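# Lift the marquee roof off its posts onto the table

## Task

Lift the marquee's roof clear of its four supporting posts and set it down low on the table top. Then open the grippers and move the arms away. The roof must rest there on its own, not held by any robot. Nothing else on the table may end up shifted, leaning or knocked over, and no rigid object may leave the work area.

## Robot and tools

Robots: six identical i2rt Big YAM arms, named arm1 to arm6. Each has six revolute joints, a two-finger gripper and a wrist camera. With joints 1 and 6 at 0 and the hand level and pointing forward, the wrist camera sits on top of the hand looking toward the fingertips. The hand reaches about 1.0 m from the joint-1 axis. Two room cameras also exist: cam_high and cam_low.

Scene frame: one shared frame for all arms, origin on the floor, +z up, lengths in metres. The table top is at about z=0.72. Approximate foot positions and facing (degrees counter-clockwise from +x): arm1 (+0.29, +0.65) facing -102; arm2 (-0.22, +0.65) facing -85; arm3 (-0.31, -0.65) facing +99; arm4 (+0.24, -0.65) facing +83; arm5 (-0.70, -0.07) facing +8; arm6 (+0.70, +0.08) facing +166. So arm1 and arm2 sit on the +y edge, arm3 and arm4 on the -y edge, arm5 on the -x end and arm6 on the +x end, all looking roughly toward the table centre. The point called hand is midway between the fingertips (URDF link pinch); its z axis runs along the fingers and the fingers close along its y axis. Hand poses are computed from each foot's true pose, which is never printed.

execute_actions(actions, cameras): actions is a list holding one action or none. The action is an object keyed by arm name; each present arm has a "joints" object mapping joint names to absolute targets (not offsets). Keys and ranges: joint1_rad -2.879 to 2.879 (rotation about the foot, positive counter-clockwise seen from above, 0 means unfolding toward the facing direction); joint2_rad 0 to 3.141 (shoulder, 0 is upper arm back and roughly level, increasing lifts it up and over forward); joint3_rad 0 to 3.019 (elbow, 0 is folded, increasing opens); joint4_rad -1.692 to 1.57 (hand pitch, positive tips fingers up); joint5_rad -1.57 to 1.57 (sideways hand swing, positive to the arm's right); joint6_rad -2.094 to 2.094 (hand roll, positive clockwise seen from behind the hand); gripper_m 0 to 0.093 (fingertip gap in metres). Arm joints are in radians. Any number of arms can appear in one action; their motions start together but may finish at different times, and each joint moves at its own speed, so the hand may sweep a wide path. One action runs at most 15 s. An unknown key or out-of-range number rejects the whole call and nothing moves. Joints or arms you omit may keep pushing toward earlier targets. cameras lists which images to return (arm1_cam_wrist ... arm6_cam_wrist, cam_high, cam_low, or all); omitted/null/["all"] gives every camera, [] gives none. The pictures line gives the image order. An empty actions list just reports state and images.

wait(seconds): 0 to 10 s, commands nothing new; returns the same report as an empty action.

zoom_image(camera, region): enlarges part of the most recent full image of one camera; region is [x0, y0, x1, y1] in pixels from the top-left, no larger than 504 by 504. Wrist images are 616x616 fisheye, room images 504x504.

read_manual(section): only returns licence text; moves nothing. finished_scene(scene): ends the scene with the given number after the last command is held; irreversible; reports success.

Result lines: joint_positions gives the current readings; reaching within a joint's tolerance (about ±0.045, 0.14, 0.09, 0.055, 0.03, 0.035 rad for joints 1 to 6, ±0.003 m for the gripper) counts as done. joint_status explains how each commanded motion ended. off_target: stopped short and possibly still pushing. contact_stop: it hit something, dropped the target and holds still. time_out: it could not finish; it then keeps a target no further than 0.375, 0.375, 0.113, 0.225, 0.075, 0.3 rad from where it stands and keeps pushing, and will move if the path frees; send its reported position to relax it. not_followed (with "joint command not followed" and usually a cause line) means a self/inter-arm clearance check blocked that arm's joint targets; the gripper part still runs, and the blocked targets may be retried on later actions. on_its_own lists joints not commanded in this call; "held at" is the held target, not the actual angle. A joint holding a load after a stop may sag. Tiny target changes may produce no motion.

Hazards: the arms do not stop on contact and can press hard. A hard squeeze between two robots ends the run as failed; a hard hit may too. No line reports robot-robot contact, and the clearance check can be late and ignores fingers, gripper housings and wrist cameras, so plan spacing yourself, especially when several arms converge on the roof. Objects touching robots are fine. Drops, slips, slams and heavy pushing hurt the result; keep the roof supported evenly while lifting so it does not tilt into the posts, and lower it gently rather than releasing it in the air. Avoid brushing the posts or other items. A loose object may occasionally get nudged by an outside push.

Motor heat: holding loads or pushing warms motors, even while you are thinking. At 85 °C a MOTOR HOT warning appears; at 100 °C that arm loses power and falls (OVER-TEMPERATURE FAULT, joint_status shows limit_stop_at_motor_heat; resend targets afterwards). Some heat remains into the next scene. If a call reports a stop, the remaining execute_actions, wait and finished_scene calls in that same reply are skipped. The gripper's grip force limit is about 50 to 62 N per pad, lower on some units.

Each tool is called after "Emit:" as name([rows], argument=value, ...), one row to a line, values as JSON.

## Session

Emit:
execute_actions(actions=[])

Scene clock: 0.00 s.
Motor temperatures (°C, as the motors report them): arm1=[25 24 26 22 22 24] | arm2=[23 26 27 23 23 23] | arm3=[24 24 26 26 24 24] | arm4=[21 25 25 26 25 24] | arm5=[25 26 25 22 25 24] | arm6=[25 24 25 23 23 26]
arm1.joint_positions: joint1_rad=+0.239 joint2_rad=+0.412 joint3_rad=+0.539 joint4_rad=-1.236 joint5_rad=+0.187 joint6_rad=-0.411 gripper_m=+0.094
arm1.joint_status: not commanded
arm1.hand: x=+0.2659 y=+0.4597 z=+0.9593 quat_wxyz=(-0.055, -0.531, -0.811, +0.239) (m; scene frame)
arm2.joint_positions: joint1_rad=-0.343 joint2_rad=+0.505 joint3_rad=+0.415 joint4_rad=-0.990 joint5_rad=-0.267 joint6_rad=+0.288 gripper_m=+0.095
arm2.joint_status: not commanded
arm2.hand: x=-0.2190 y=+0.4277 z=+0.8770 quat_wxyz=(-0.259, -0.809, -0.523, +0.069) (m; scene frame)
arm3.joint_positions: joint1_rad=+0.102 joint2_rad=+0.338 joint3_rad=+0.659 joint4_rad=-1.402 joint5_rad=+0.299 joint6_rad=+0.510 gripper_m=+0.094
arm3.joint_status: not commanded
arm3.hand: x=-0.3019 y=-0.4793 z=+0.9812 quat_wxyz=(-0.227, +0.559, -0.781, -0.160) (m; scene frame)
arm4.joint_positions: joint1_rad=-0.205 joint2_rad=+0.483 joint3_rad=+0.470 joint4_rad=-1.097 joint5_rad=-0.160 joint6_rad=-0.561 gripper_m=+0.095
arm4.joint_status: not commanded
arm4.hand: x=+0.2853 y=-0.4451 z=+0.9005 quat_wxyz=(-0.194, +0.766, -0.596, -0.143) (m; scene frame)
arm5.joint_positions: joint1_rad=+0.416 joint2_rad=+0.407 joint3_rad=+0.616 joint4_rad=-1.284 joint5_rad=+0.099 joint6_rad=+0.267 gripper_m=+0.095
arm5.joint_status: not commanded
arm5.hand: x=-0.5254 y=+0.0123 z=+1.0203 quat_wxyz=(-0.243, +0.114, -0.962, -0.048) (m; scene frame)
arm6.joint_positions: joint1_rad=-0.309 joint2_rad=+0.492 joint3_rad=+0.463 joint4_rad=-1.060 joint5_rad=-0.289 joint6_rad=-0.211 gripper_m=+0.095
arm6.joint_status: not commanded
arm6.hand: x=+0.4945 y=+0.1528 z=+0.8872 quat_wxyz=(+0.041, +0.952, -0.135, -0.272) (m; scene frame)
pictures: arm1_cam_wrist, arm2_cam_wrist, arm3_cam_wrist, arm4_cam_wrist, arm5_cam_wrist, arm6_cam_wrist, cam_high, cam_low
Images, in order (width x height): arm1_cam_wrist 616x616, arm2_cam_wrist 616x616, arm3_cam_wrist 616x616, arm4_cam_wrist 616x616, arm5_cam_wrist 616x616, arm6_cam_wrist 616x616, cam_high 504x504, cam_low 504x504.

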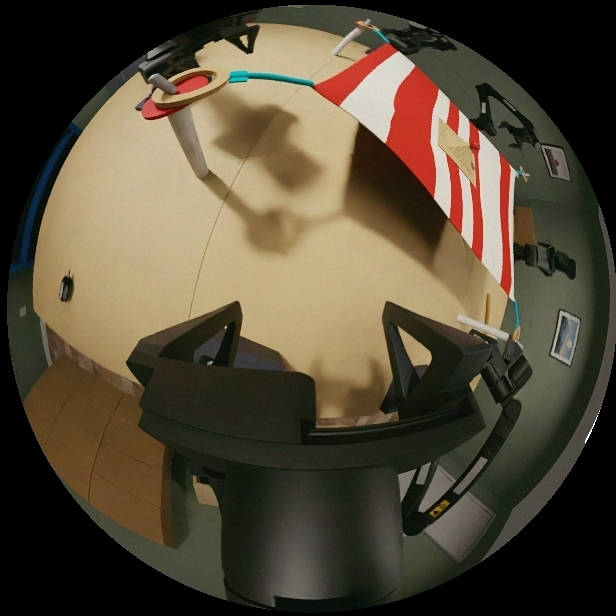

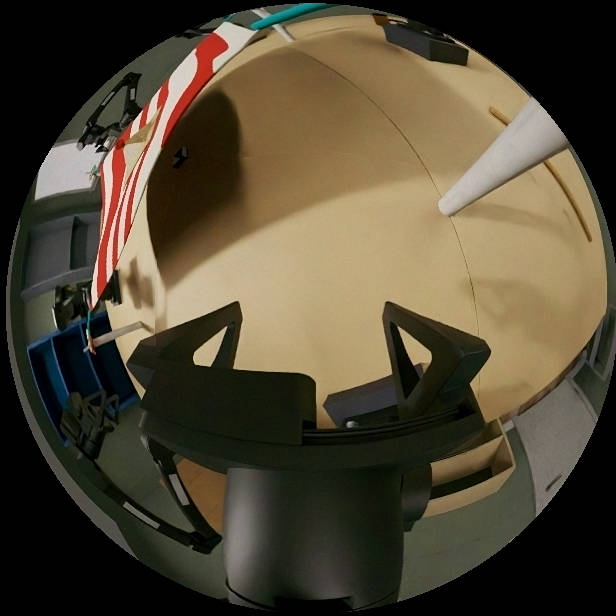

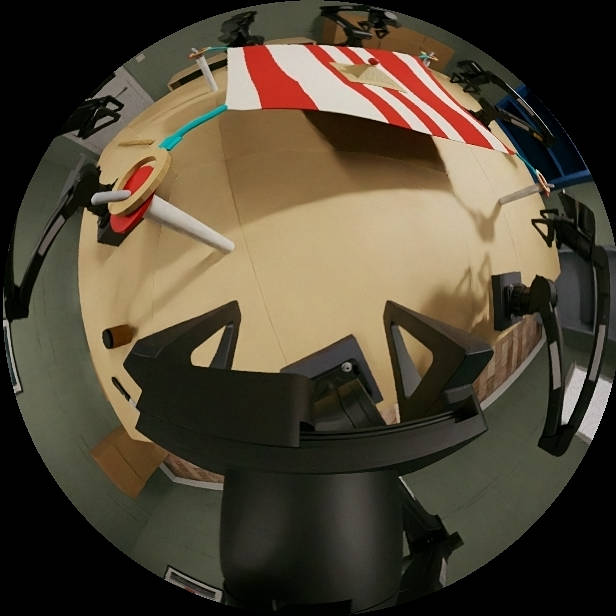

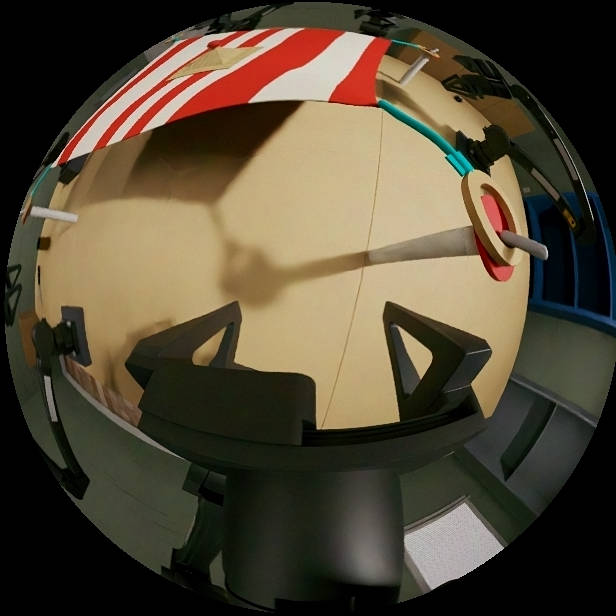

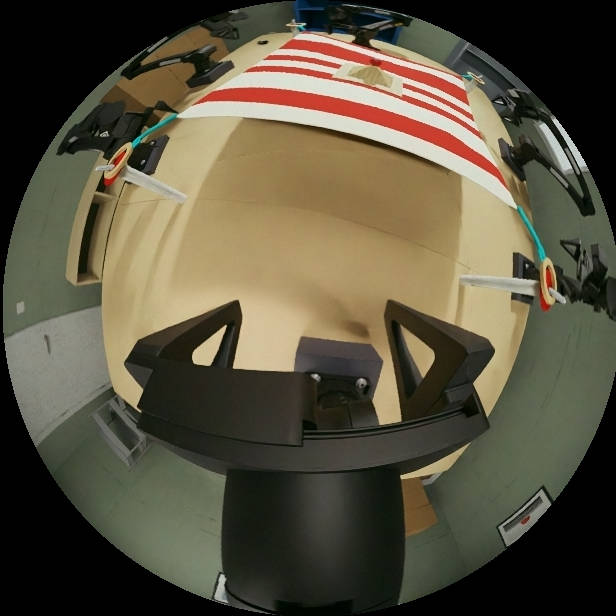

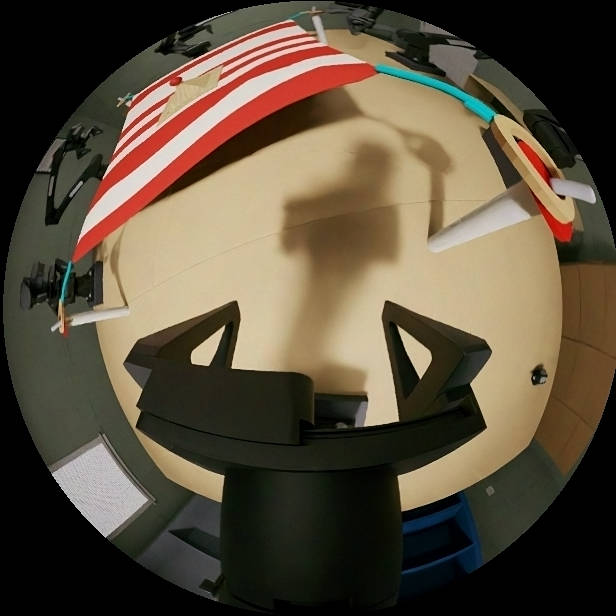

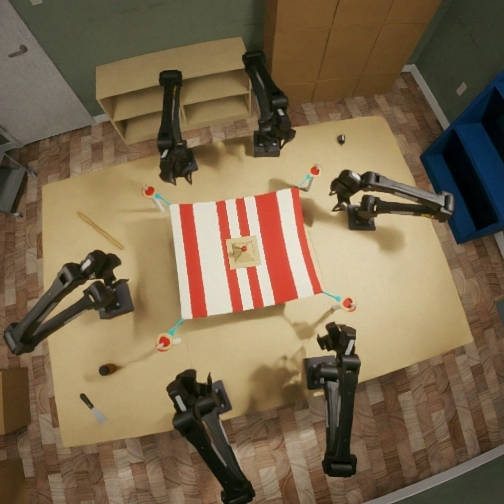

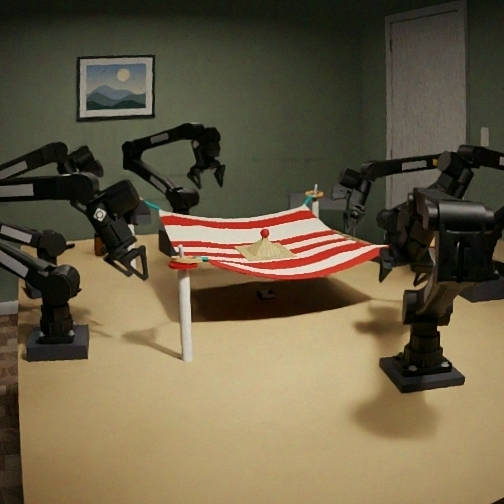

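Emit:
zoom_image(camera="arm1_cam_wrist", region=[130, 40, 330, 200])

Emit:
zoom_image(camera="arm3_cam_wrist", region=[80, 90, 260, 270])

Emit:
zoom_image(camera="arm4_cam_wrist", region=[355, 90, 555, 290])

Emit:
zoom_image(camera="arm5_cam_wrist", region=[80, 100, 210, 220])

Emit:
zoom_image(camera="cam_high", region=[130, 160, 200, 230])

Emit:
zoom_image(camera="cam_high", region=[280, 150, 350, 220])

Emit:
zoom_image(camera="cam_high", region=[140, 300, 210, 370])

Emit:
zoom_image(camera="cam_high", region=[305, 270, 375, 340])

Region (130, 40, 330, 200) of arm1_cam_wrist's 616x616 image, scaled by 2.520, with more detail than that image has; it fills the top 403 rows of this view, and the rest is white.

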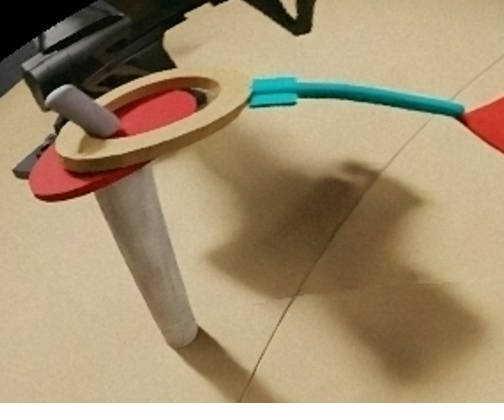

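Region (80, 90, 260, 270) of arm3_cam_wrist's 616x616 image, scaled by 2.800, with more detail than that image has.

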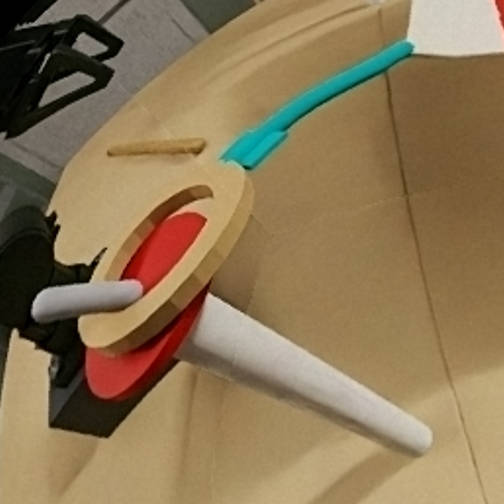

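Region (355, 90, 555, 290) of arm4_cam_wrist's 616x616 image, scaled by 2.520, with more detail than that image has.

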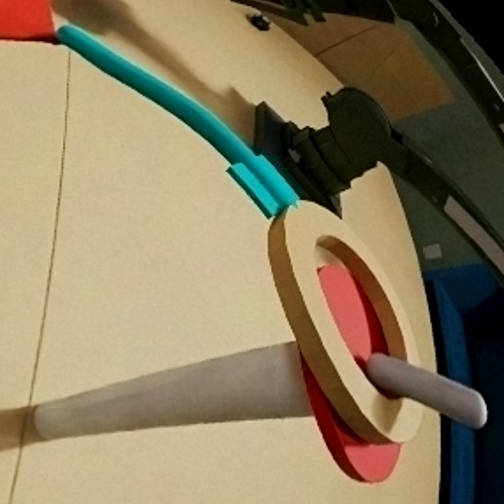

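Region (80, 100, 210, 220) of arm5_cam_wrist's 616x616 image, scaled by 3.877, with more detail than that image has; it fills the top 465 rows of this view, and the rest is white.

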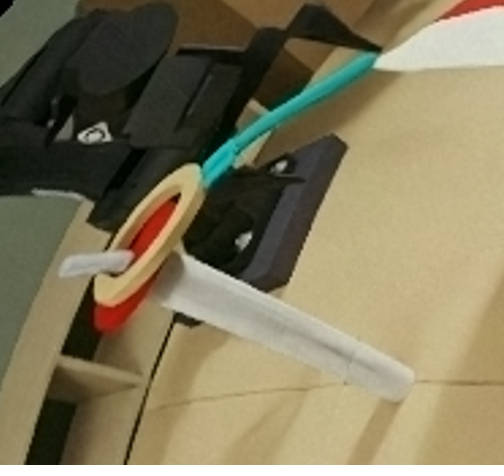

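Region (130, 160, 200, 230) of cam_high's 504x504 image, scaled by 7.200, with more detail than that image has.

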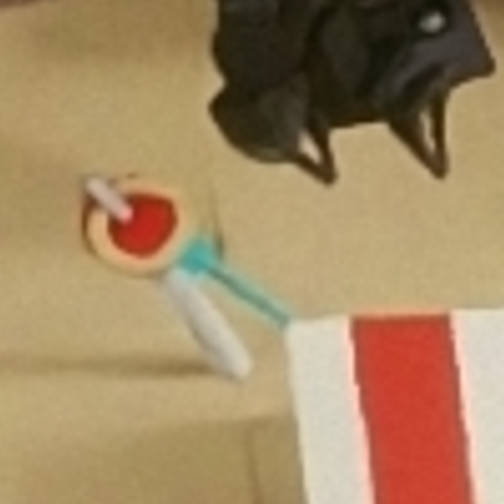

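Region (280, 150, 350, 220) of cam_high's 504x504 image, scaled by 7.200, with more detail than that image has.

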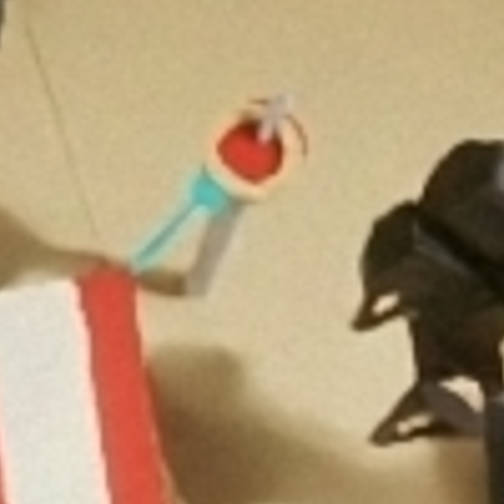

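Region (140, 300, 210, 370) of cam_high's 504x504 image, scaled by 7.200, with more detail than that image has.

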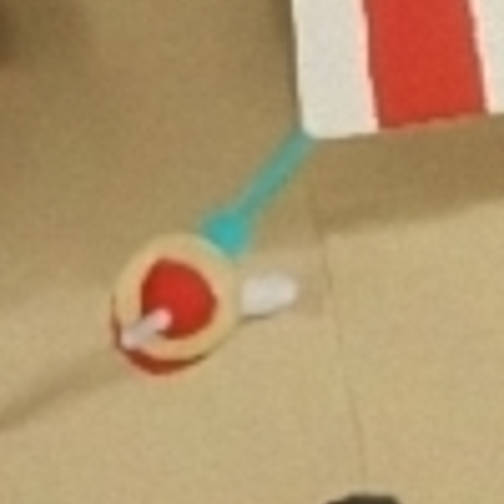

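Region (305, 270, 375, 340) of cam_high's 504x504 image, scaled by 7.200, with more detail than that image has.

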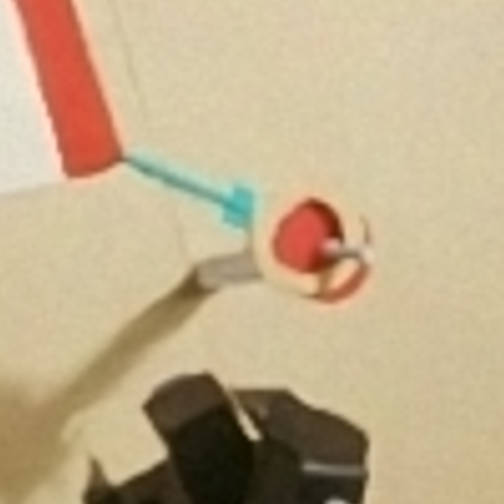

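Emit:
execute_actions([
  {"arm1":{"joints":{"joint1_rad":0.475,"joint2_rad":0.8,"joint3_rad":1.1,"joint4_rad":-1.42,"joint5_rad":0,"joint6_rad":0.6}},"arm2":{"joints":{"joint1_rad":-0.494,"joint2_rad":0.7,"joint3_rad":1.1,"joint4_rad":-1.63,"joint5_rad":0,"joint6_rad":-0.65}},"arm3":{"joints":{"joint1_rad":0.0,"joint2_rad":0.75,"joint3_rad":1.25,"joint4_rad":-1.668,"joint5_rad":0,"joint6_rad":1.087}},"arm4":{"joints":{"joint1_rad":-0.172,"joint2_rad":0.72,"joint3_rad":1.05,"joint4_rad":-1.482,"joint5_rad":0,"joint6_rad":-1.128}},"arm6":{"joints":{"joint1_rad":0.25,"joint2_rad":0.3}}},
], cameras=["cam_high"])

Emit:
execute_actions([
  {"arm1":{"joints":{"joint2_rad":1.365,"joint3_rad":1.23,"joint6_rad":1.242}},"arm2":{"joints":{"joint2_rad":1.223,"joint3_rad":1.285,"joint6_rad":-1.234}},"arm3":{"joints":{"joint2_rad":1.289,"joint3_rad":1.397}},"arm4":{"joints":{"joint2_rad":1.249,"joint3_rad":1.18}}},
], cameras=["arm1_cam_wrist","arm2_cam_wrist","arm3_cam_wrist","arm4_cam_wrist","cam_high"])

Scene clock: 7.00 s.
Motor temperatures (°C, as the motors report them): arm1=[25 24 28 22 22 24] | arm2=[23 26 28 23 23 23] | arm3=[24 24 27 26 24 24] | arm4=[21 25 26 26 25 24] | arm5=[25 26 27 22 25 24] | arm6=[25 24 26 23 23 26]
arm1.joint_positions: joint1_rad=+0.474 joint2_rad=+0.797 joint3_rad=+1.061 joint4_rad=-1.404 joint5_rad=+0.002 joint6_rad=+0.588 gripper_m=+0.094
arm1.joint_status: all done
arm1.hand: x=+0.3654 y=+0.3837 z=+1.1091 quat_wxyz=(-0.201, -0.789, -0.576, +0.074) (m; scene frame)
arm2.joint_positions: joint1_rad=-0.493 joint2_rad=+0.697 joint3_rad=+1.062 joint4_rad=-1.613 joint5_rad=-0.003 joint6_rad=-0.639 gripper_m=+0.095
arm2.joint_status: all done
arm2.hand: x=-0.2901 y=+0.4503 z=+1.0798 quat_wxyz=(-0.041, -0.591, -0.791, +0.153) (m; scene frame)
arm3.joint_positions: joint1_rad=+0.004 joint2_rad=+0.752 joint3_rad=+1.198 joint4_rad=-1.650 joint5_rad=+0.003 joint6_rad=+1.073 gripper_m=+0.094
arm3.joint_status: all done
arm3.hand: x=-0.3451 y=-0.4261 z=+1.1240 quat_wxyz=(-0.033, +0.316, -0.932, -0.176) (m; scene frame)
arm4.joint_positions: joint1_rad=-0.181 joint2_rad=+0.723 joint3_rad=+1.018 joint4_rad=-1.473 joint5_rad=-0.003 joint6_rad=-1.116 gripper_m=+0.095
arm4.joint_status: all done
arm4.hand: x=+0.3150 y=-0.4206 z=+1.0731 quat_wxyz=(-0.196, +0.907, -0.373, -0.009) (m; scene frame)
arm5.joint_positions: joint1_rad=+0.416 joint2_rad=+0.407 joint3_rad=+0.616 joint4_rad=-1.284 joint5_rad=+0.099 joint6_rad=+0.267 gripper_m=+0.095
arm5.joint_status: not commanded
arm5.hand: x=-0.5254 y=+0.0123 z=+1.0203 quat_wxyz=(-0.243, +0.114, -0.962, -0.048) (m; scene frame)
arm6.joint_positions: joint1_rad=+0.243 joint2_rad=+0.298 joint3_rad=+0.463 joint4_rad=-1.060 joint5_rad=-0.289 joint6_rad=-0.211 gripper_m=+0.095
arm6.joint_status: all done
arm6.hand: x=+0.4937 y=+0.0341 z=+0.9239 quat_wxyz=(+0.099, +0.924, +0.141, -0.342) (m; scene frame)
pictures: cam_high
Images, in order (width x height): cam_high 504x504.

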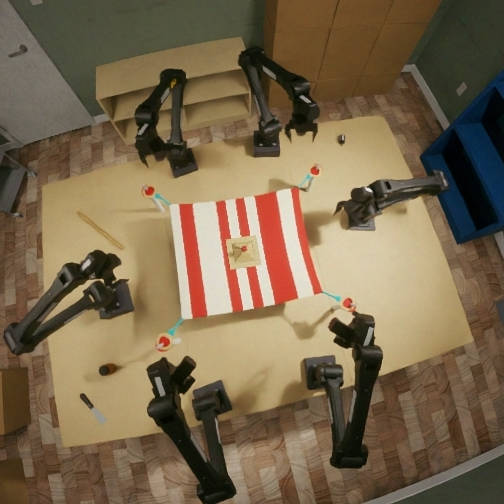

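Scene clock: 8.63 s.
Motor temperatures (°C, as the motors report them): arm1=[25 24 28 22 22 24] | arm2=[23 26 28 23 23 23] | arm3=[24 24 28 26 24 24] | arm4=[21 25 27 26 25 24] | arm5=[25 26 27 22 25 24] | arm6=[25 24 26 23 23 26]
arm1.joint_positions: joint1_rad=+0.474 joint2_rad=+1.372 joint3_rad=+1.215 joint4_rad=-1.409 joint5_rad=+0.002 joint6_rad=+1.230 gripper_m=+0.094
arm1.joint_status: all done
arm1.hand: x=+0.3973 y=+0.2732 z=+0.9937 quat_wxyz=(-0.003, -0.952, -0.305, +0.000) (m; scene frame)
arm2.joint_positions: joint1_rad=-0.493 joint2_rad=+1.227 joint3_rad=+1.268 joint4_rad=-1.619 joint5_rad=-0.003 joint6_rad=-1.223 gripper_m=+0.095
arm2.joint_status: all done
arm2.hand: x=-0.3350 y=+0.3303 z=+1.0296 quat_wxyz=(+0.004, -0.344, -0.939, -0.006) (m; scene frame)
arm3.joint_positions: joint1_rad=+0.004 joint2_rad=+1.300 joint3_rad=+1.372 joint4_rad=-1.656 joint5_rad=+0.003 joint6_rad=+1.073 gripper_m=+0.094
arm3.joint_status: all done
arm3.hand: x=-0.3666 y=-0.2886 z=+1.0444 quat_wxyz=(-0.001, +0.321, -0.947, +0.010) (m; scene frame)
arm4.joint_positions: joint1_rad=-0.181 joint2_rad=+1.257 joint3_rad=+1.165 joint4_rad=-1.479 joint5_rad=-0.003 joint6_rad=-1.117 gripper_m=+0.095
arm4.joint_status: all done
arm4.hand: x=+0.3507 y=-0.3189 z=+0.9886 quat_wxyz=(-0.002, +0.924, -0.382, +0.003) (m; scene frame)
arm5.joint_positions: joint1_rad=+0.416 joint2_rad=+0.407 joint3_rad=+0.616 joint4_rad=-1.284 joint5_rad=+0.099 joint6_rad=+0.267 gripper_m=+0.095
arm5.joint_status: not commanded
arm5.hand: x=-0.5254 y=+0.0123 z=+1.0203 quat_wxyz=(-0.243, +0.114, -0.962, -0.048) (m; scene frame)
arm6.joint_positions: joint1_rad=+0.243 joint2_rad=+0.298 joint3_rad=+0.463 joint4_rad=-1.060 joint5_rad=-0.289 joint6_rad=-0.211 gripper_m=+0.095
arm6.joint_status: not commanded
arm6.hand: x=+0.4937 y=+0.0341 z=+0.9239 quat_wxyz=(+0.099, +0.924, +0.141, -0.342) (m; scene frame)
pictures: arm1_cam_wrist, arm2_cam_wrist, arm3_cam_wrist, arm4_cam_wrist, cam_high
Images, in order (width x height): arm1_cam_wrist 616x616, arm2_cam_wrist 616x616, arm3_cam_wrist 616x616, arm4_cam_wrist 616x616, cam_high 504x504.

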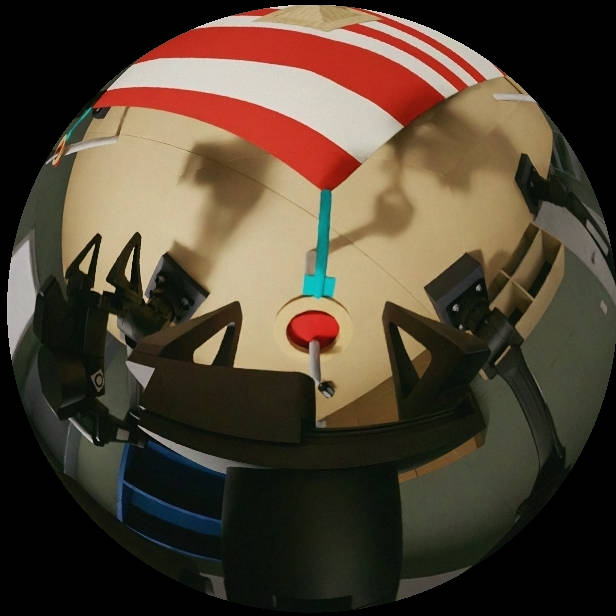

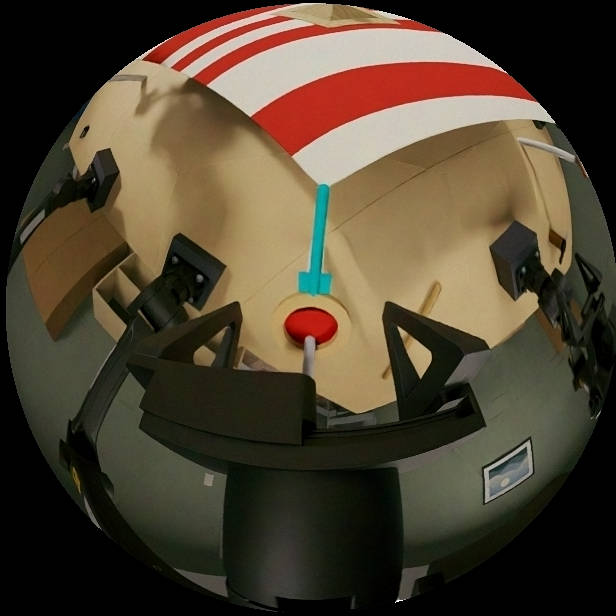

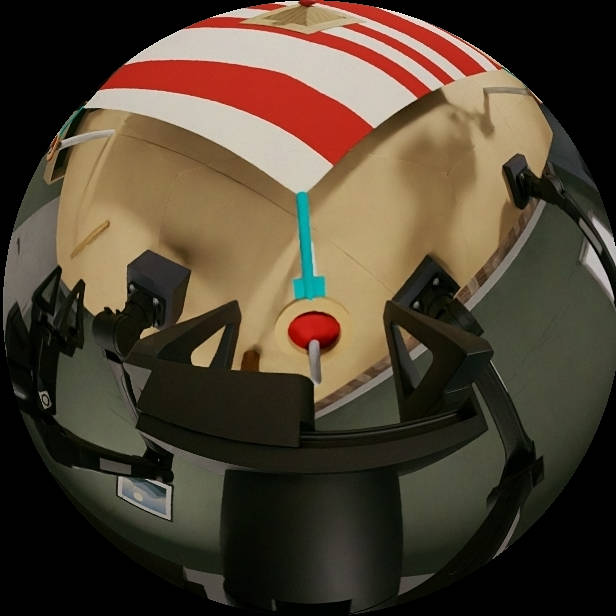

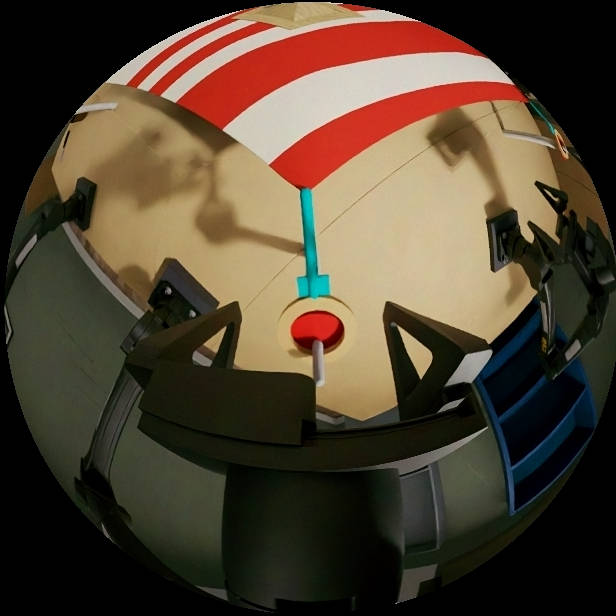

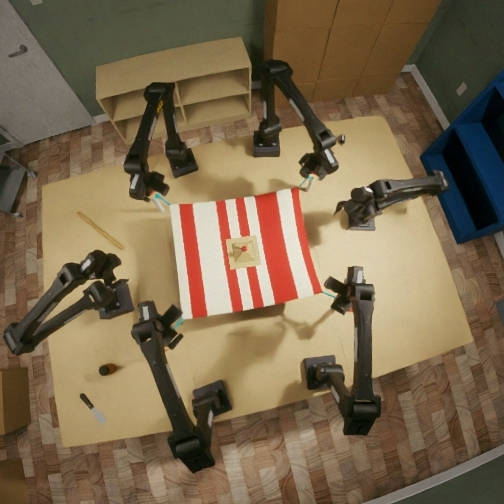

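Emit:
zoom_image(camera="arm1_cam_wrist", region=[262, 250, 362, 330])

Emit:
zoom_image(camera="arm2_cam_wrist", region=[262, 250, 362, 330])

Emit:
zoom_image(camera="arm3_cam_wrist", region=[262, 250, 362, 330])

Emit:
zoom_image(camera="arm4_cam_wrist", region=[262, 250, 362, 330])

Region (262, 250, 362, 330) of arm1_cam_wrist's 616x616 image, scaled by 5.040, with more detail than that image has; it fills the top 403 rows of this view, and the rest is white.

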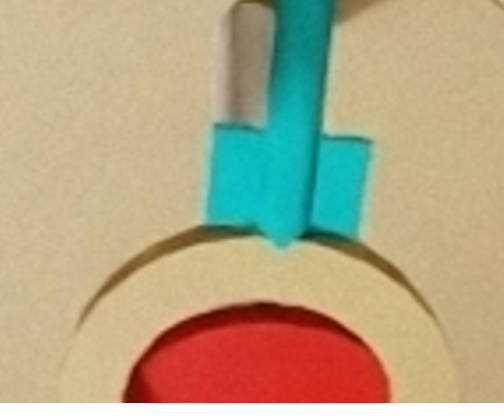

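Region (262, 250, 362, 330) of arm2_cam_wrist's 616x616 image, scaled by 5.040, with more detail than that image has; it fills the top 403 rows of this view, and the rest is white.

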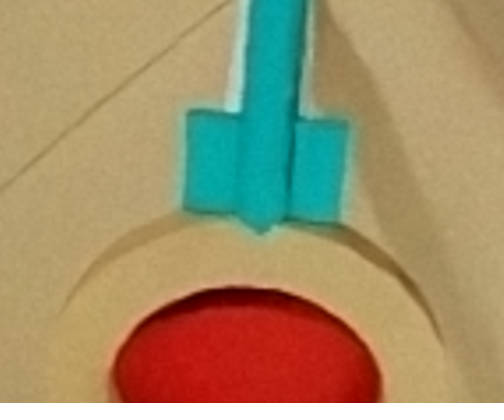

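Region (262, 250, 362, 330) of arm3_cam_wrist's 616x616 image, scaled by 5.040, with more detail than that image has; it fills the top 403 rows of this view, and the rest is white.

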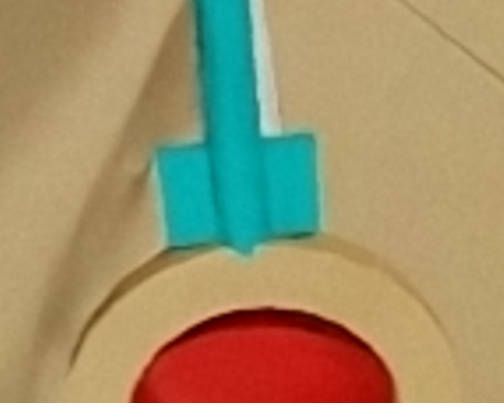

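Region (262, 250, 362, 330) of arm4_cam_wrist's 616x616 image, scaled by 5.040, with more detail than that image has; it fills the top 403 rows of this view, and the rest is white.

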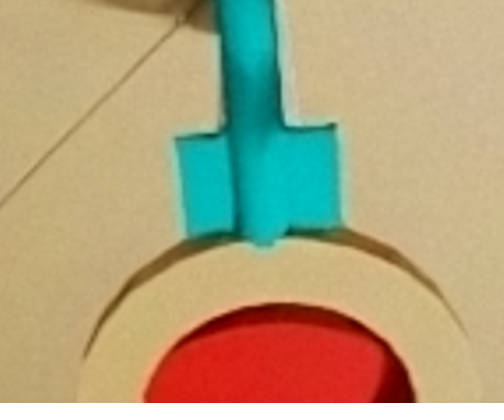

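Emit:
execute_actions([
  {"arm1":{"joints":{"joint2_rad":1.377,"joint3_rad":1.085,"joint4_rad":-1.243,"joint6_rad":1.34,"gripper_m":0.05}},"arm2":{"joints":{"joint1_rad":-0.477,"joint2_rad":1.232,"joint3_rad":1.157,"joint4_rad":-1.466,"joint6_rad":-1.135,"gripper_m":0.05}},"arm3":{"joints":{"joint1_rad":0.02,"joint2_rad":1.305,"joint3_rad":1.241,"joint4_rad":-1.513,"joint6_rad":0.965,"gripper_m":0.05}},"arm4":{"joints":{"joint2_rad":1.262,"joint3_rad":1.047,"joint4_rad":-1.311,"joint6_rad":-1.22,"gripper_m":0.05}}},
], cameras=["arm1_cam_wrist","arm2_cam_wrist","arm3_cam_wrist","arm4_cam_wrist"])

Scene clock: 10.97 s.
Motor temperatures (°C, as the motors report them): arm1=[25 24 28 22 22 24] | arm2=[23 26 29 23 23 23] | arm3=[24 24 28 26 24 24] | arm4=[21 25 27 26 25 24] | arm5=[25 26 27 22 25 24] | arm6=[25 24 27 23 23 26]
arm1.joint_positions: joint1_rad=+0.474 joint2_rad=+1.372 joint3_rad=+1.085 joint4_rad=-1.258 joint5_rad=+0.002 joint6_rad=+1.328 gripper_m=+0.050
arm1.joint_status: all done
arm1.hand: x=+0.3957 y=+0.2789 z=+0.9453 quat_wxyz=(-0.013, -0.966, -0.258, +0.000) (m; scene frame)
arm2.joint_positions: joint1_rad=-0.483 joint2_rad=+1.227 joint3_rad=+1.148 joint4_rad=-1.482 joint5_rad=-0.002 joint6_rad=-1.146 gripper_m=+0.050
arm2.joint_status: all done
arm2.hand: x=-0.3334 y=+0.3268 z=+0.9839 quat_wxyz=(+0.004, -0.375, -0.927, +0.002) (m; scene frame)
arm3.joint_positions: joint1_rad=+0.011 joint2_rad=+1.300 joint3_rad=+1.245 joint4_rad=-1.530 joint5_rad=+0.003 joint6_rad=+0.979 gripper_m=+0.050
arm3.joint_status: all done
arm3.hand: x=-0.3689 y=-0.2895 z=+0.9958 quat_wxyz=(+0.000, +0.368, -0.930, +0.011) (m; scene frame)
arm4.joint_positions: joint1_rad=-0.181 joint2_rad=+1.257 joint3_rad=+1.039 joint4_rad=-1.321 joint5_rad=-0.003 joint6_rad=-1.208 gripper_m=+0.050
arm4.joint_status: all done
arm4.hand: x=+0.3513 y=-0.3187 z=+0.9410 quat_wxyz=(-0.017, +0.941, -0.339, +0.003) (m; scene frame)
arm5.joint_positions: joint1_rad=+0.416 joint2_rad=+0.407 joint3_rad=+0.616 joint4_rad=-1.284 joint5_rad=+0.099 joint6_rad=+0.267 gripper_m=+0.095
arm5.joint_status: not commanded
arm5.hand: x=-0.5254 y=+0.0123 z=+1.0203 quat_wxyz=(-0.243, +0.114, -0.962, -0.048) (m; scene frame)
arm6.joint_positions: joint1_rad=+0.243 joint2_rad=+0.298 joint3_rad=+0.463 joint4_rad=-1.060 joint5_rad=-0.289 joint6_rad=-0.211 gripper_m=+0.095
arm6.joint_status: not commanded
arm6.hand: x=+0.4937 y=+0.0341 z=+0.9239 quat_wxyz=(+0.099, +0.924, +0.141, -0.342) (m; scene frame)
pictures: arm1_cam_wrist, arm2_cam_wrist, arm3_cam_wrist, arm4_cam_wrist
Images, in order (width x height): arm1_cam_wrist 616x616, arm2_cam_wrist 616x616, arm3_cam_wrist 616x616, arm4_cam_wrist 616x616.

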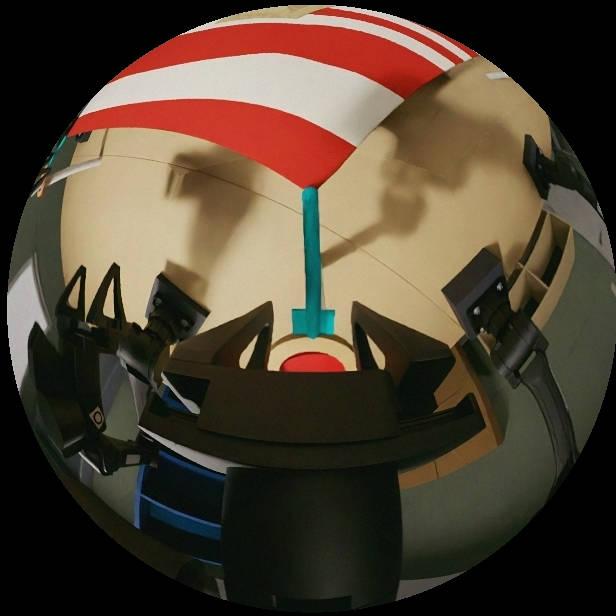

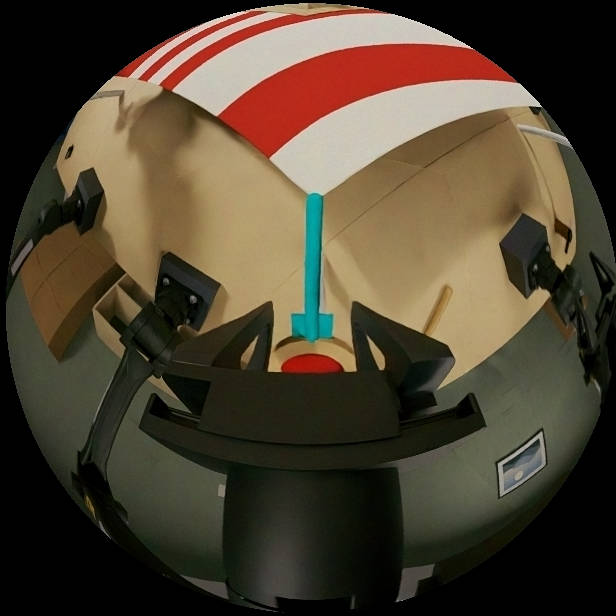

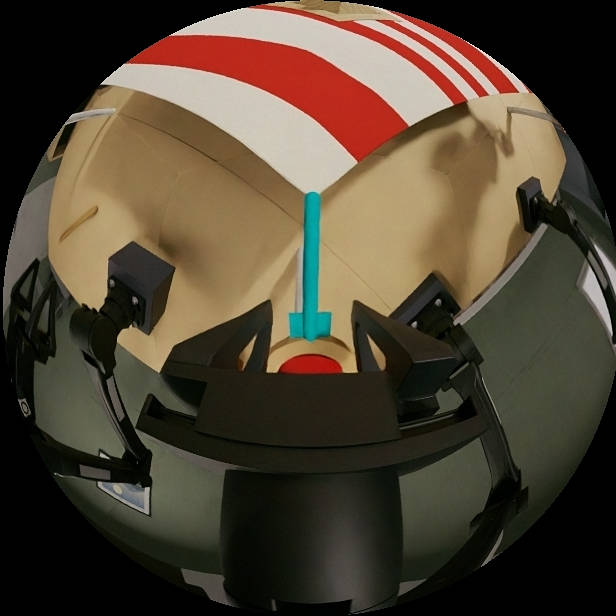

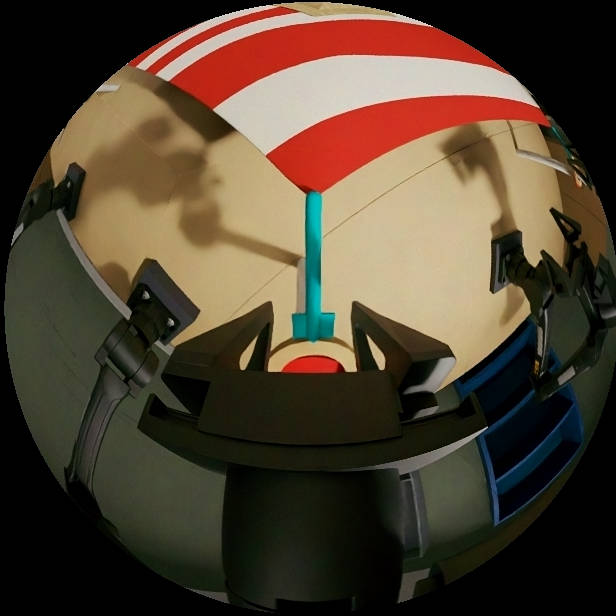

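All four grippers are centred on their tabs, as in scene 1, so I'll close them.

Emit:
execute_actions([
  {"arm1":{"joints":{"gripper_m":0.0}},"arm2":{"joints":{"gripper_m":0.0}},"arm3":{"joints":{"gripper_m":0.0}},"arm4":{"joints":{"gripper_m":0.0}}},
], cameras=["cam_low"])

Scene clock: 11.73 s.
Motor temperatures (°C, as the motors report them): arm1=[25 24 28 22 22 24] | arm2=[23 26 29 23 23 23] | arm3=[24 24 28 26 24 24] | arm4=[21 25 27 26 25 24] | arm5=[25 26 27 22 25 24] | arm6=[25 24 27 23 23 26]
arm1.joint_positions: joint1_rad=+0.474 joint2_rad=+1.372 joint3_rad=+1.085 joint4_rad=-1.258 joint5_rad=+0.002 joint6_rad=+1.329 gripper_m=+0.021
arm1.joint_status: gripper_m off_target (ended at +0.021, target +0.000)
arm1.hand: x=+0.3957 y=+0.2789 z=+0.9453 quat_wxyz=(-0.013, -0.966, -0.258, +0.000) (m; scene frame)
arm2.joint_positions: joint1_rad=-0.483 joint2_rad=+1.227 joint3_rad=+1.148 joint4_rad=-1.482 joint5_rad=-0.002 joint6_rad=-1.145 gripper_m=+0.021
arm2.joint_status: gripper_m off_target (ended at +0.021, target +0.000)
arm2.hand: x=-0.3334 y=+0.3268 z=+0.9839 quat_wxyz=(+0.004, -0.376, -0.927, +0.002) (m; scene frame)
arm3.joint_positions: joint1_rad=+0.011 joint2_rad=+1.300 joint3_rad=+1.245 joint4_rad=-1.530 joint5_rad=+0.003 joint6_rad=+0.979 gripper_m=+0.021
arm3.joint_status: gripper_m off_target (ended at +0.021, target +0.000)
arm3.hand: x=-0.3689 y=-0.2894 z=+0.9958 quat_wxyz=(+0.000, +0.368, -0.930, +0.011) (m; scene frame)
arm4.joint_positions: joint1_rad=-0.181 joint2_rad=+1.257 joint3_rad=+1.039 joint4_rad=-1.321 joint5_rad=-0.003 joint6_rad=-1.209 gripper_m=+0.022
arm4.joint_status: gripper_m off_target (ended at +0.022, target +0.000)
arm4.hand: x=+0.3513 y=-0.3186 z=+0.9410 quat_wxyz=(-0.018, +0.941, -0.338, +0.003) (m; scene frame)
arm5.joint_positions: joint1_rad=+0.416 joint2_rad=+0.407 joint3_rad=+0.616 joint4_rad=-1.284 joint5_rad=+0.099 joint6_rad=+0.267 gripper_m=+0.095
arm5.joint_status: not commanded
arm5.hand: x=-0.5254 y=+0.0123 z=+1.0203 quat_wxyz=(-0.243, +0.114, -0.962, -0.048) (m; scene frame)
arm6.joint_positions: joint1_rad=+0.243 joint2_rad=+0.298 joint3_rad=+0.463 joint4_rad=-1.060 joint5_rad=-0.289 joint6_rad=-0.211 gripper_m=+0.095
arm6.joint_status: not commanded
arm6.hand: x=+0.4937 y=+0.0341 z=+0.9239 quat_wxyz=(+0.099, +0.924, +0.141, -0.342) (m; scene frame)
pictures: cam_low
Images, in order (width x height): cam_low 504x504.

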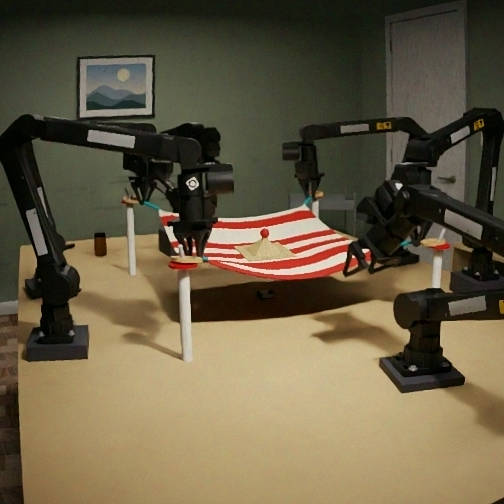

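Emit:
execute_actions([
  {"arm1":{"joints":{"joint1_rad":0.545,"joint2_rad":1.309,"joint3_rad":1.243,"joint4_rad":-1.457,"joint6_rad":1.4}},"arm2":{"joints":{"joint1_rad":-0.558,"joint2_rad":1.198,"joint3_rad":1.335,"joint4_rad":-1.677,"joint6_rad":-1.222}},"arm3":{"joints":{"joint1_rad":0.083,"joint2_rad":1.239,"joint3_rad":1.414,"joint4_rad":-1.69,"joint6_rad":1.052}},"arm4":{"joints":{"joint1_rad":-0.255,"joint2_rad":1.2,"joint3_rad":1.207,"joint4_rad":-1.514,"joint6_rad":-1.285}}},
], cameras=["arm5_cam_wrist","arm6_cam_wrist","cam_low"])

Scene clock: 13.70 s.
Motor temperatures (°C, as the motors report them): arm1=[25 25 28 22 22 24] | arm2=[23 26 29 23 23 23] | arm3=[24 24 28 26 24 24] | arm4=[21 25 27 26 25 24] | arm5=[25 26 28 22 25 24] | arm6=[25 24 27 23 23 26]
arm1.joint_positions: joint1_rad=+0.534 joint2_rad=+1.302 joint3_rad=+1.214 joint4_rad=-1.438 joint5_rad=+0.012 joint6_rad=+1.388 gripper_m=+0.021
arm1.joint_status: all done
arm1.hand: x=+0.4135 y=+0.2929 z=+1.0189 quat_wxyz=(-0.023, -0.966, -0.258, +0.003) (m; scene frame)
arm2.joint_positions: joint1_rad=-0.551 joint2_rad=+1.194 joint3_rad=+1.304 joint4_rad=-1.655 joint5_rad=-0.009 joint6_rad=-1.211 gripper_m=+0.021
arm2.joint_status: all done
arm2.hand: x=-0.3493 y=+0.3429 z=+1.0542 quat_wxyz=(+0.001, -0.376, -0.926, +0.011) (m; scene frame)
arm3.joint_positions: joint1_rad=+0.070 joint2_rad=+1.240 joint3_rad=+1.370 joint4_rad=-1.664 joint5_rad=+0.010 joint6_rad=+1.037 gripper_m=+0.021
arm3.joint_status: all done
arm3.hand: x=-0.3861 y=-0.3052 z=+1.0640 quat_wxyz=(-0.008, +0.369, -0.929, -0.014) (m; scene frame)
arm4.joint_positions: joint1_rad=-0.246 joint2_rad=+1.200 joint3_rad=+1.181 joint4_rad=-1.500 joint5_rad=-0.008 joint6_rad=-1.273 gripper_m=+0.022
arm4.joint_status: all done
arm4.hand: x=+0.3678 y=-0.3334 z=+1.0130 quat_wxyz=(-0.027, +0.941, -0.338, +0.002) (m; scene frame)
arm5.joint_positions: joint1_rad=+0.416 joint2_rad=+0.407 joint3_rad=+0.616 joint4_rad=-1.284 joint5_rad=+0.099 joint6_rad=+0.267 gripper_m=+0.095
arm5.joint_status: not commanded
arm5.hand: x=-0.5254 y=+0.0123 z=+1.0203 quat_wxyz=(-0.243, +0.114, -0.962, -0.048) (m; scene frame)
arm6.joint_positions: joint1_rad=+0.243 joint2_rad=+0.298 joint3_rad=+0.463 joint4_rad=-1.060 joint5_rad=-0.289 joint6_rad=-0.211 gripper_m=+0.095
arm6.joint_status: not commanded
arm6.hand: x=+0.4937 y=+0.0341 z=+0.9239 quat_wxyz=(+0.099, +0.924, +0.141, -0.342) (m; scene frame)
pictures: arm5_cam_wrist, arm6_cam_wrist, cam_low
Images, in order (width x height): arm5_cam_wrist 616x616, arm6_cam_wrist 616x616, cam_low 504x504.

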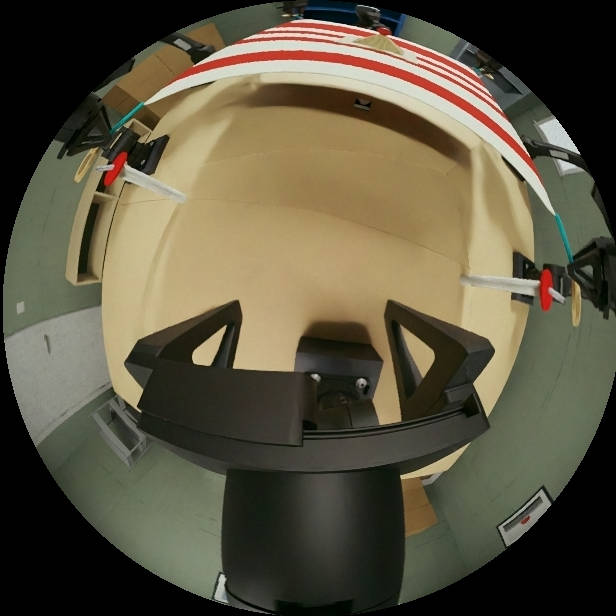

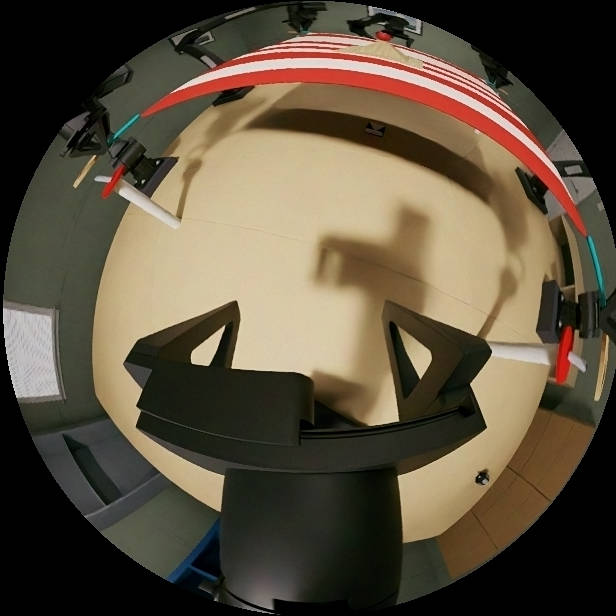

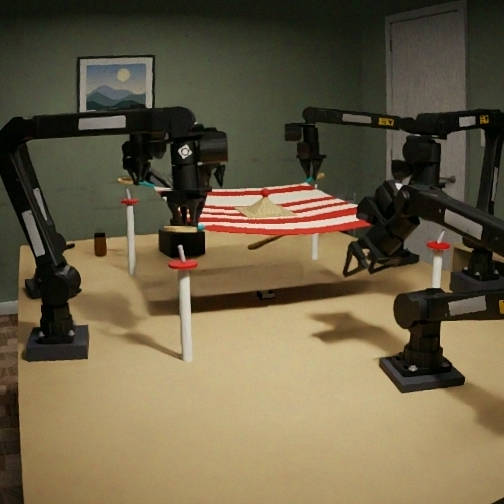

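Emit:
execute_actions(actions=[], cameras=["cam_high","cam_low"])

Scene clock: 14.77 s.
Motor temperatures (°C, as the motors report them): arm1=[25 25 28 22 22 24] | arm2=[23 26 29 23 23 23] | arm3=[24 24 28 26 24 24] | arm4=[21 25 27 26 25 24] | arm5=[25 26 28 22 25 24] | arm6=[25 24 27 23 23 26]
arm1.joint_positions: joint1_rad=+0.534 joint2_rad=+1.302 joint3_rad=+1.214 joint4_rad=-1.438 joint5_rad=+0.012 joint6_rad=+1.388 gripper_m=+0.021
arm1.joint_status: all done
arm1.hand: x=+0.4135 y=+0.2929 z=+1.0189 quat_wxyz=(-0.023, -0.966, -0.258, +0.003) (m; scene frame)
arm2.joint_positions: joint1_rad=-0.551 joint2_rad=+1.194 joint3_rad=+1.304 joint4_rad=-1.655 joint5_rad=-0.009 joint6_rad=-1.212 gripper_m=+0.021
arm2.joint_status: all done
arm2.hand: x=-0.3493 y=+0.3429 z=+1.0542 quat_wxyz=(+0.001, -0.376, -0.927, +0.011) (m; scene frame)
arm3.joint_positions: joint1_rad=+0.070 joint2_rad=+1.240 joint3_rad=+1.370 joint4_rad=-1.664 joint5_rad=+0.010 joint6_rad=+1.038 gripper_m=+0.021
arm3.joint_status: all done
arm3.hand: x=-0.3861 y=-0.3052 z=+1.0640 quat_wxyz=(-0.008, +0.368, -0.930, -0.014) (m; scene frame)
arm4.joint_positions: joint1_rad=-0.246 joint2_rad=+1.200 joint3_rad=+1.181 joint4_rad=-1.500 joint5_rad=-0.008 joint6_rad=-1.274 gripper_m=+0.022
arm4.joint_status: all done
arm4.hand: x=+0.3678 y=-0.3334 z=+1.0130 quat_wxyz=(-0.027, +0.941, -0.338, +0.002) (m; scene frame)
arm5.joint_positions: joint1_rad=+0.416 joint2_rad=+0.407 joint3_rad=+0.616 joint4_rad=-1.284 joint5_rad=+0.099 joint6_rad=+0.267 gripper_m=+0.095
arm5.joint_status: not commanded
arm5.hand: x=-0.5254 y=+0.0123 z=+1.0203 quat_wxyz=(-0.243, +0.114, -0.962, -0.048) (m; scene frame)
arm6.joint_positions: joint1_rad=+0.243 joint2_rad=+0.298 joint3_rad=+0.463 joint4_rad=-1.060 joint5_rad=-0.289 joint6_rad=-0.211 gripper_m=+0.095
arm6.joint_status: not commanded
arm6.hand: x=+0.4937 y=+0.0341 z=+0.9239 quat_wxyz=(+0.099, +0.924, +0.141, -0.342) (m; scene frame)
pictures: cam_high, cam_low
Images, in order (width x height): cam_high 504x504, cam_low 504x504.

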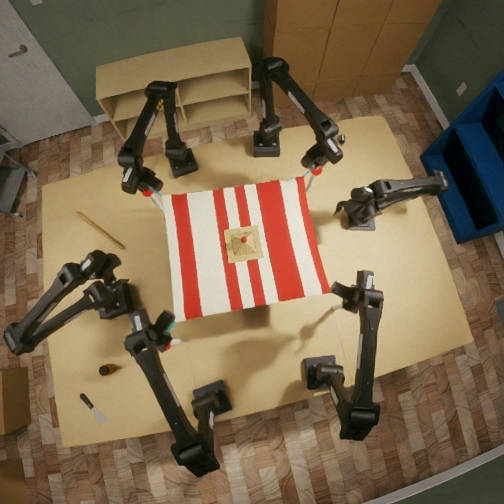

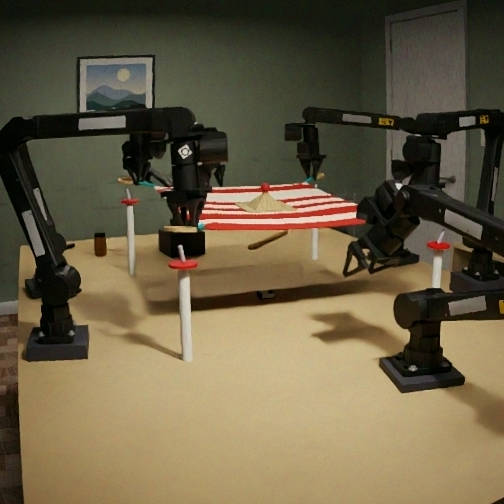

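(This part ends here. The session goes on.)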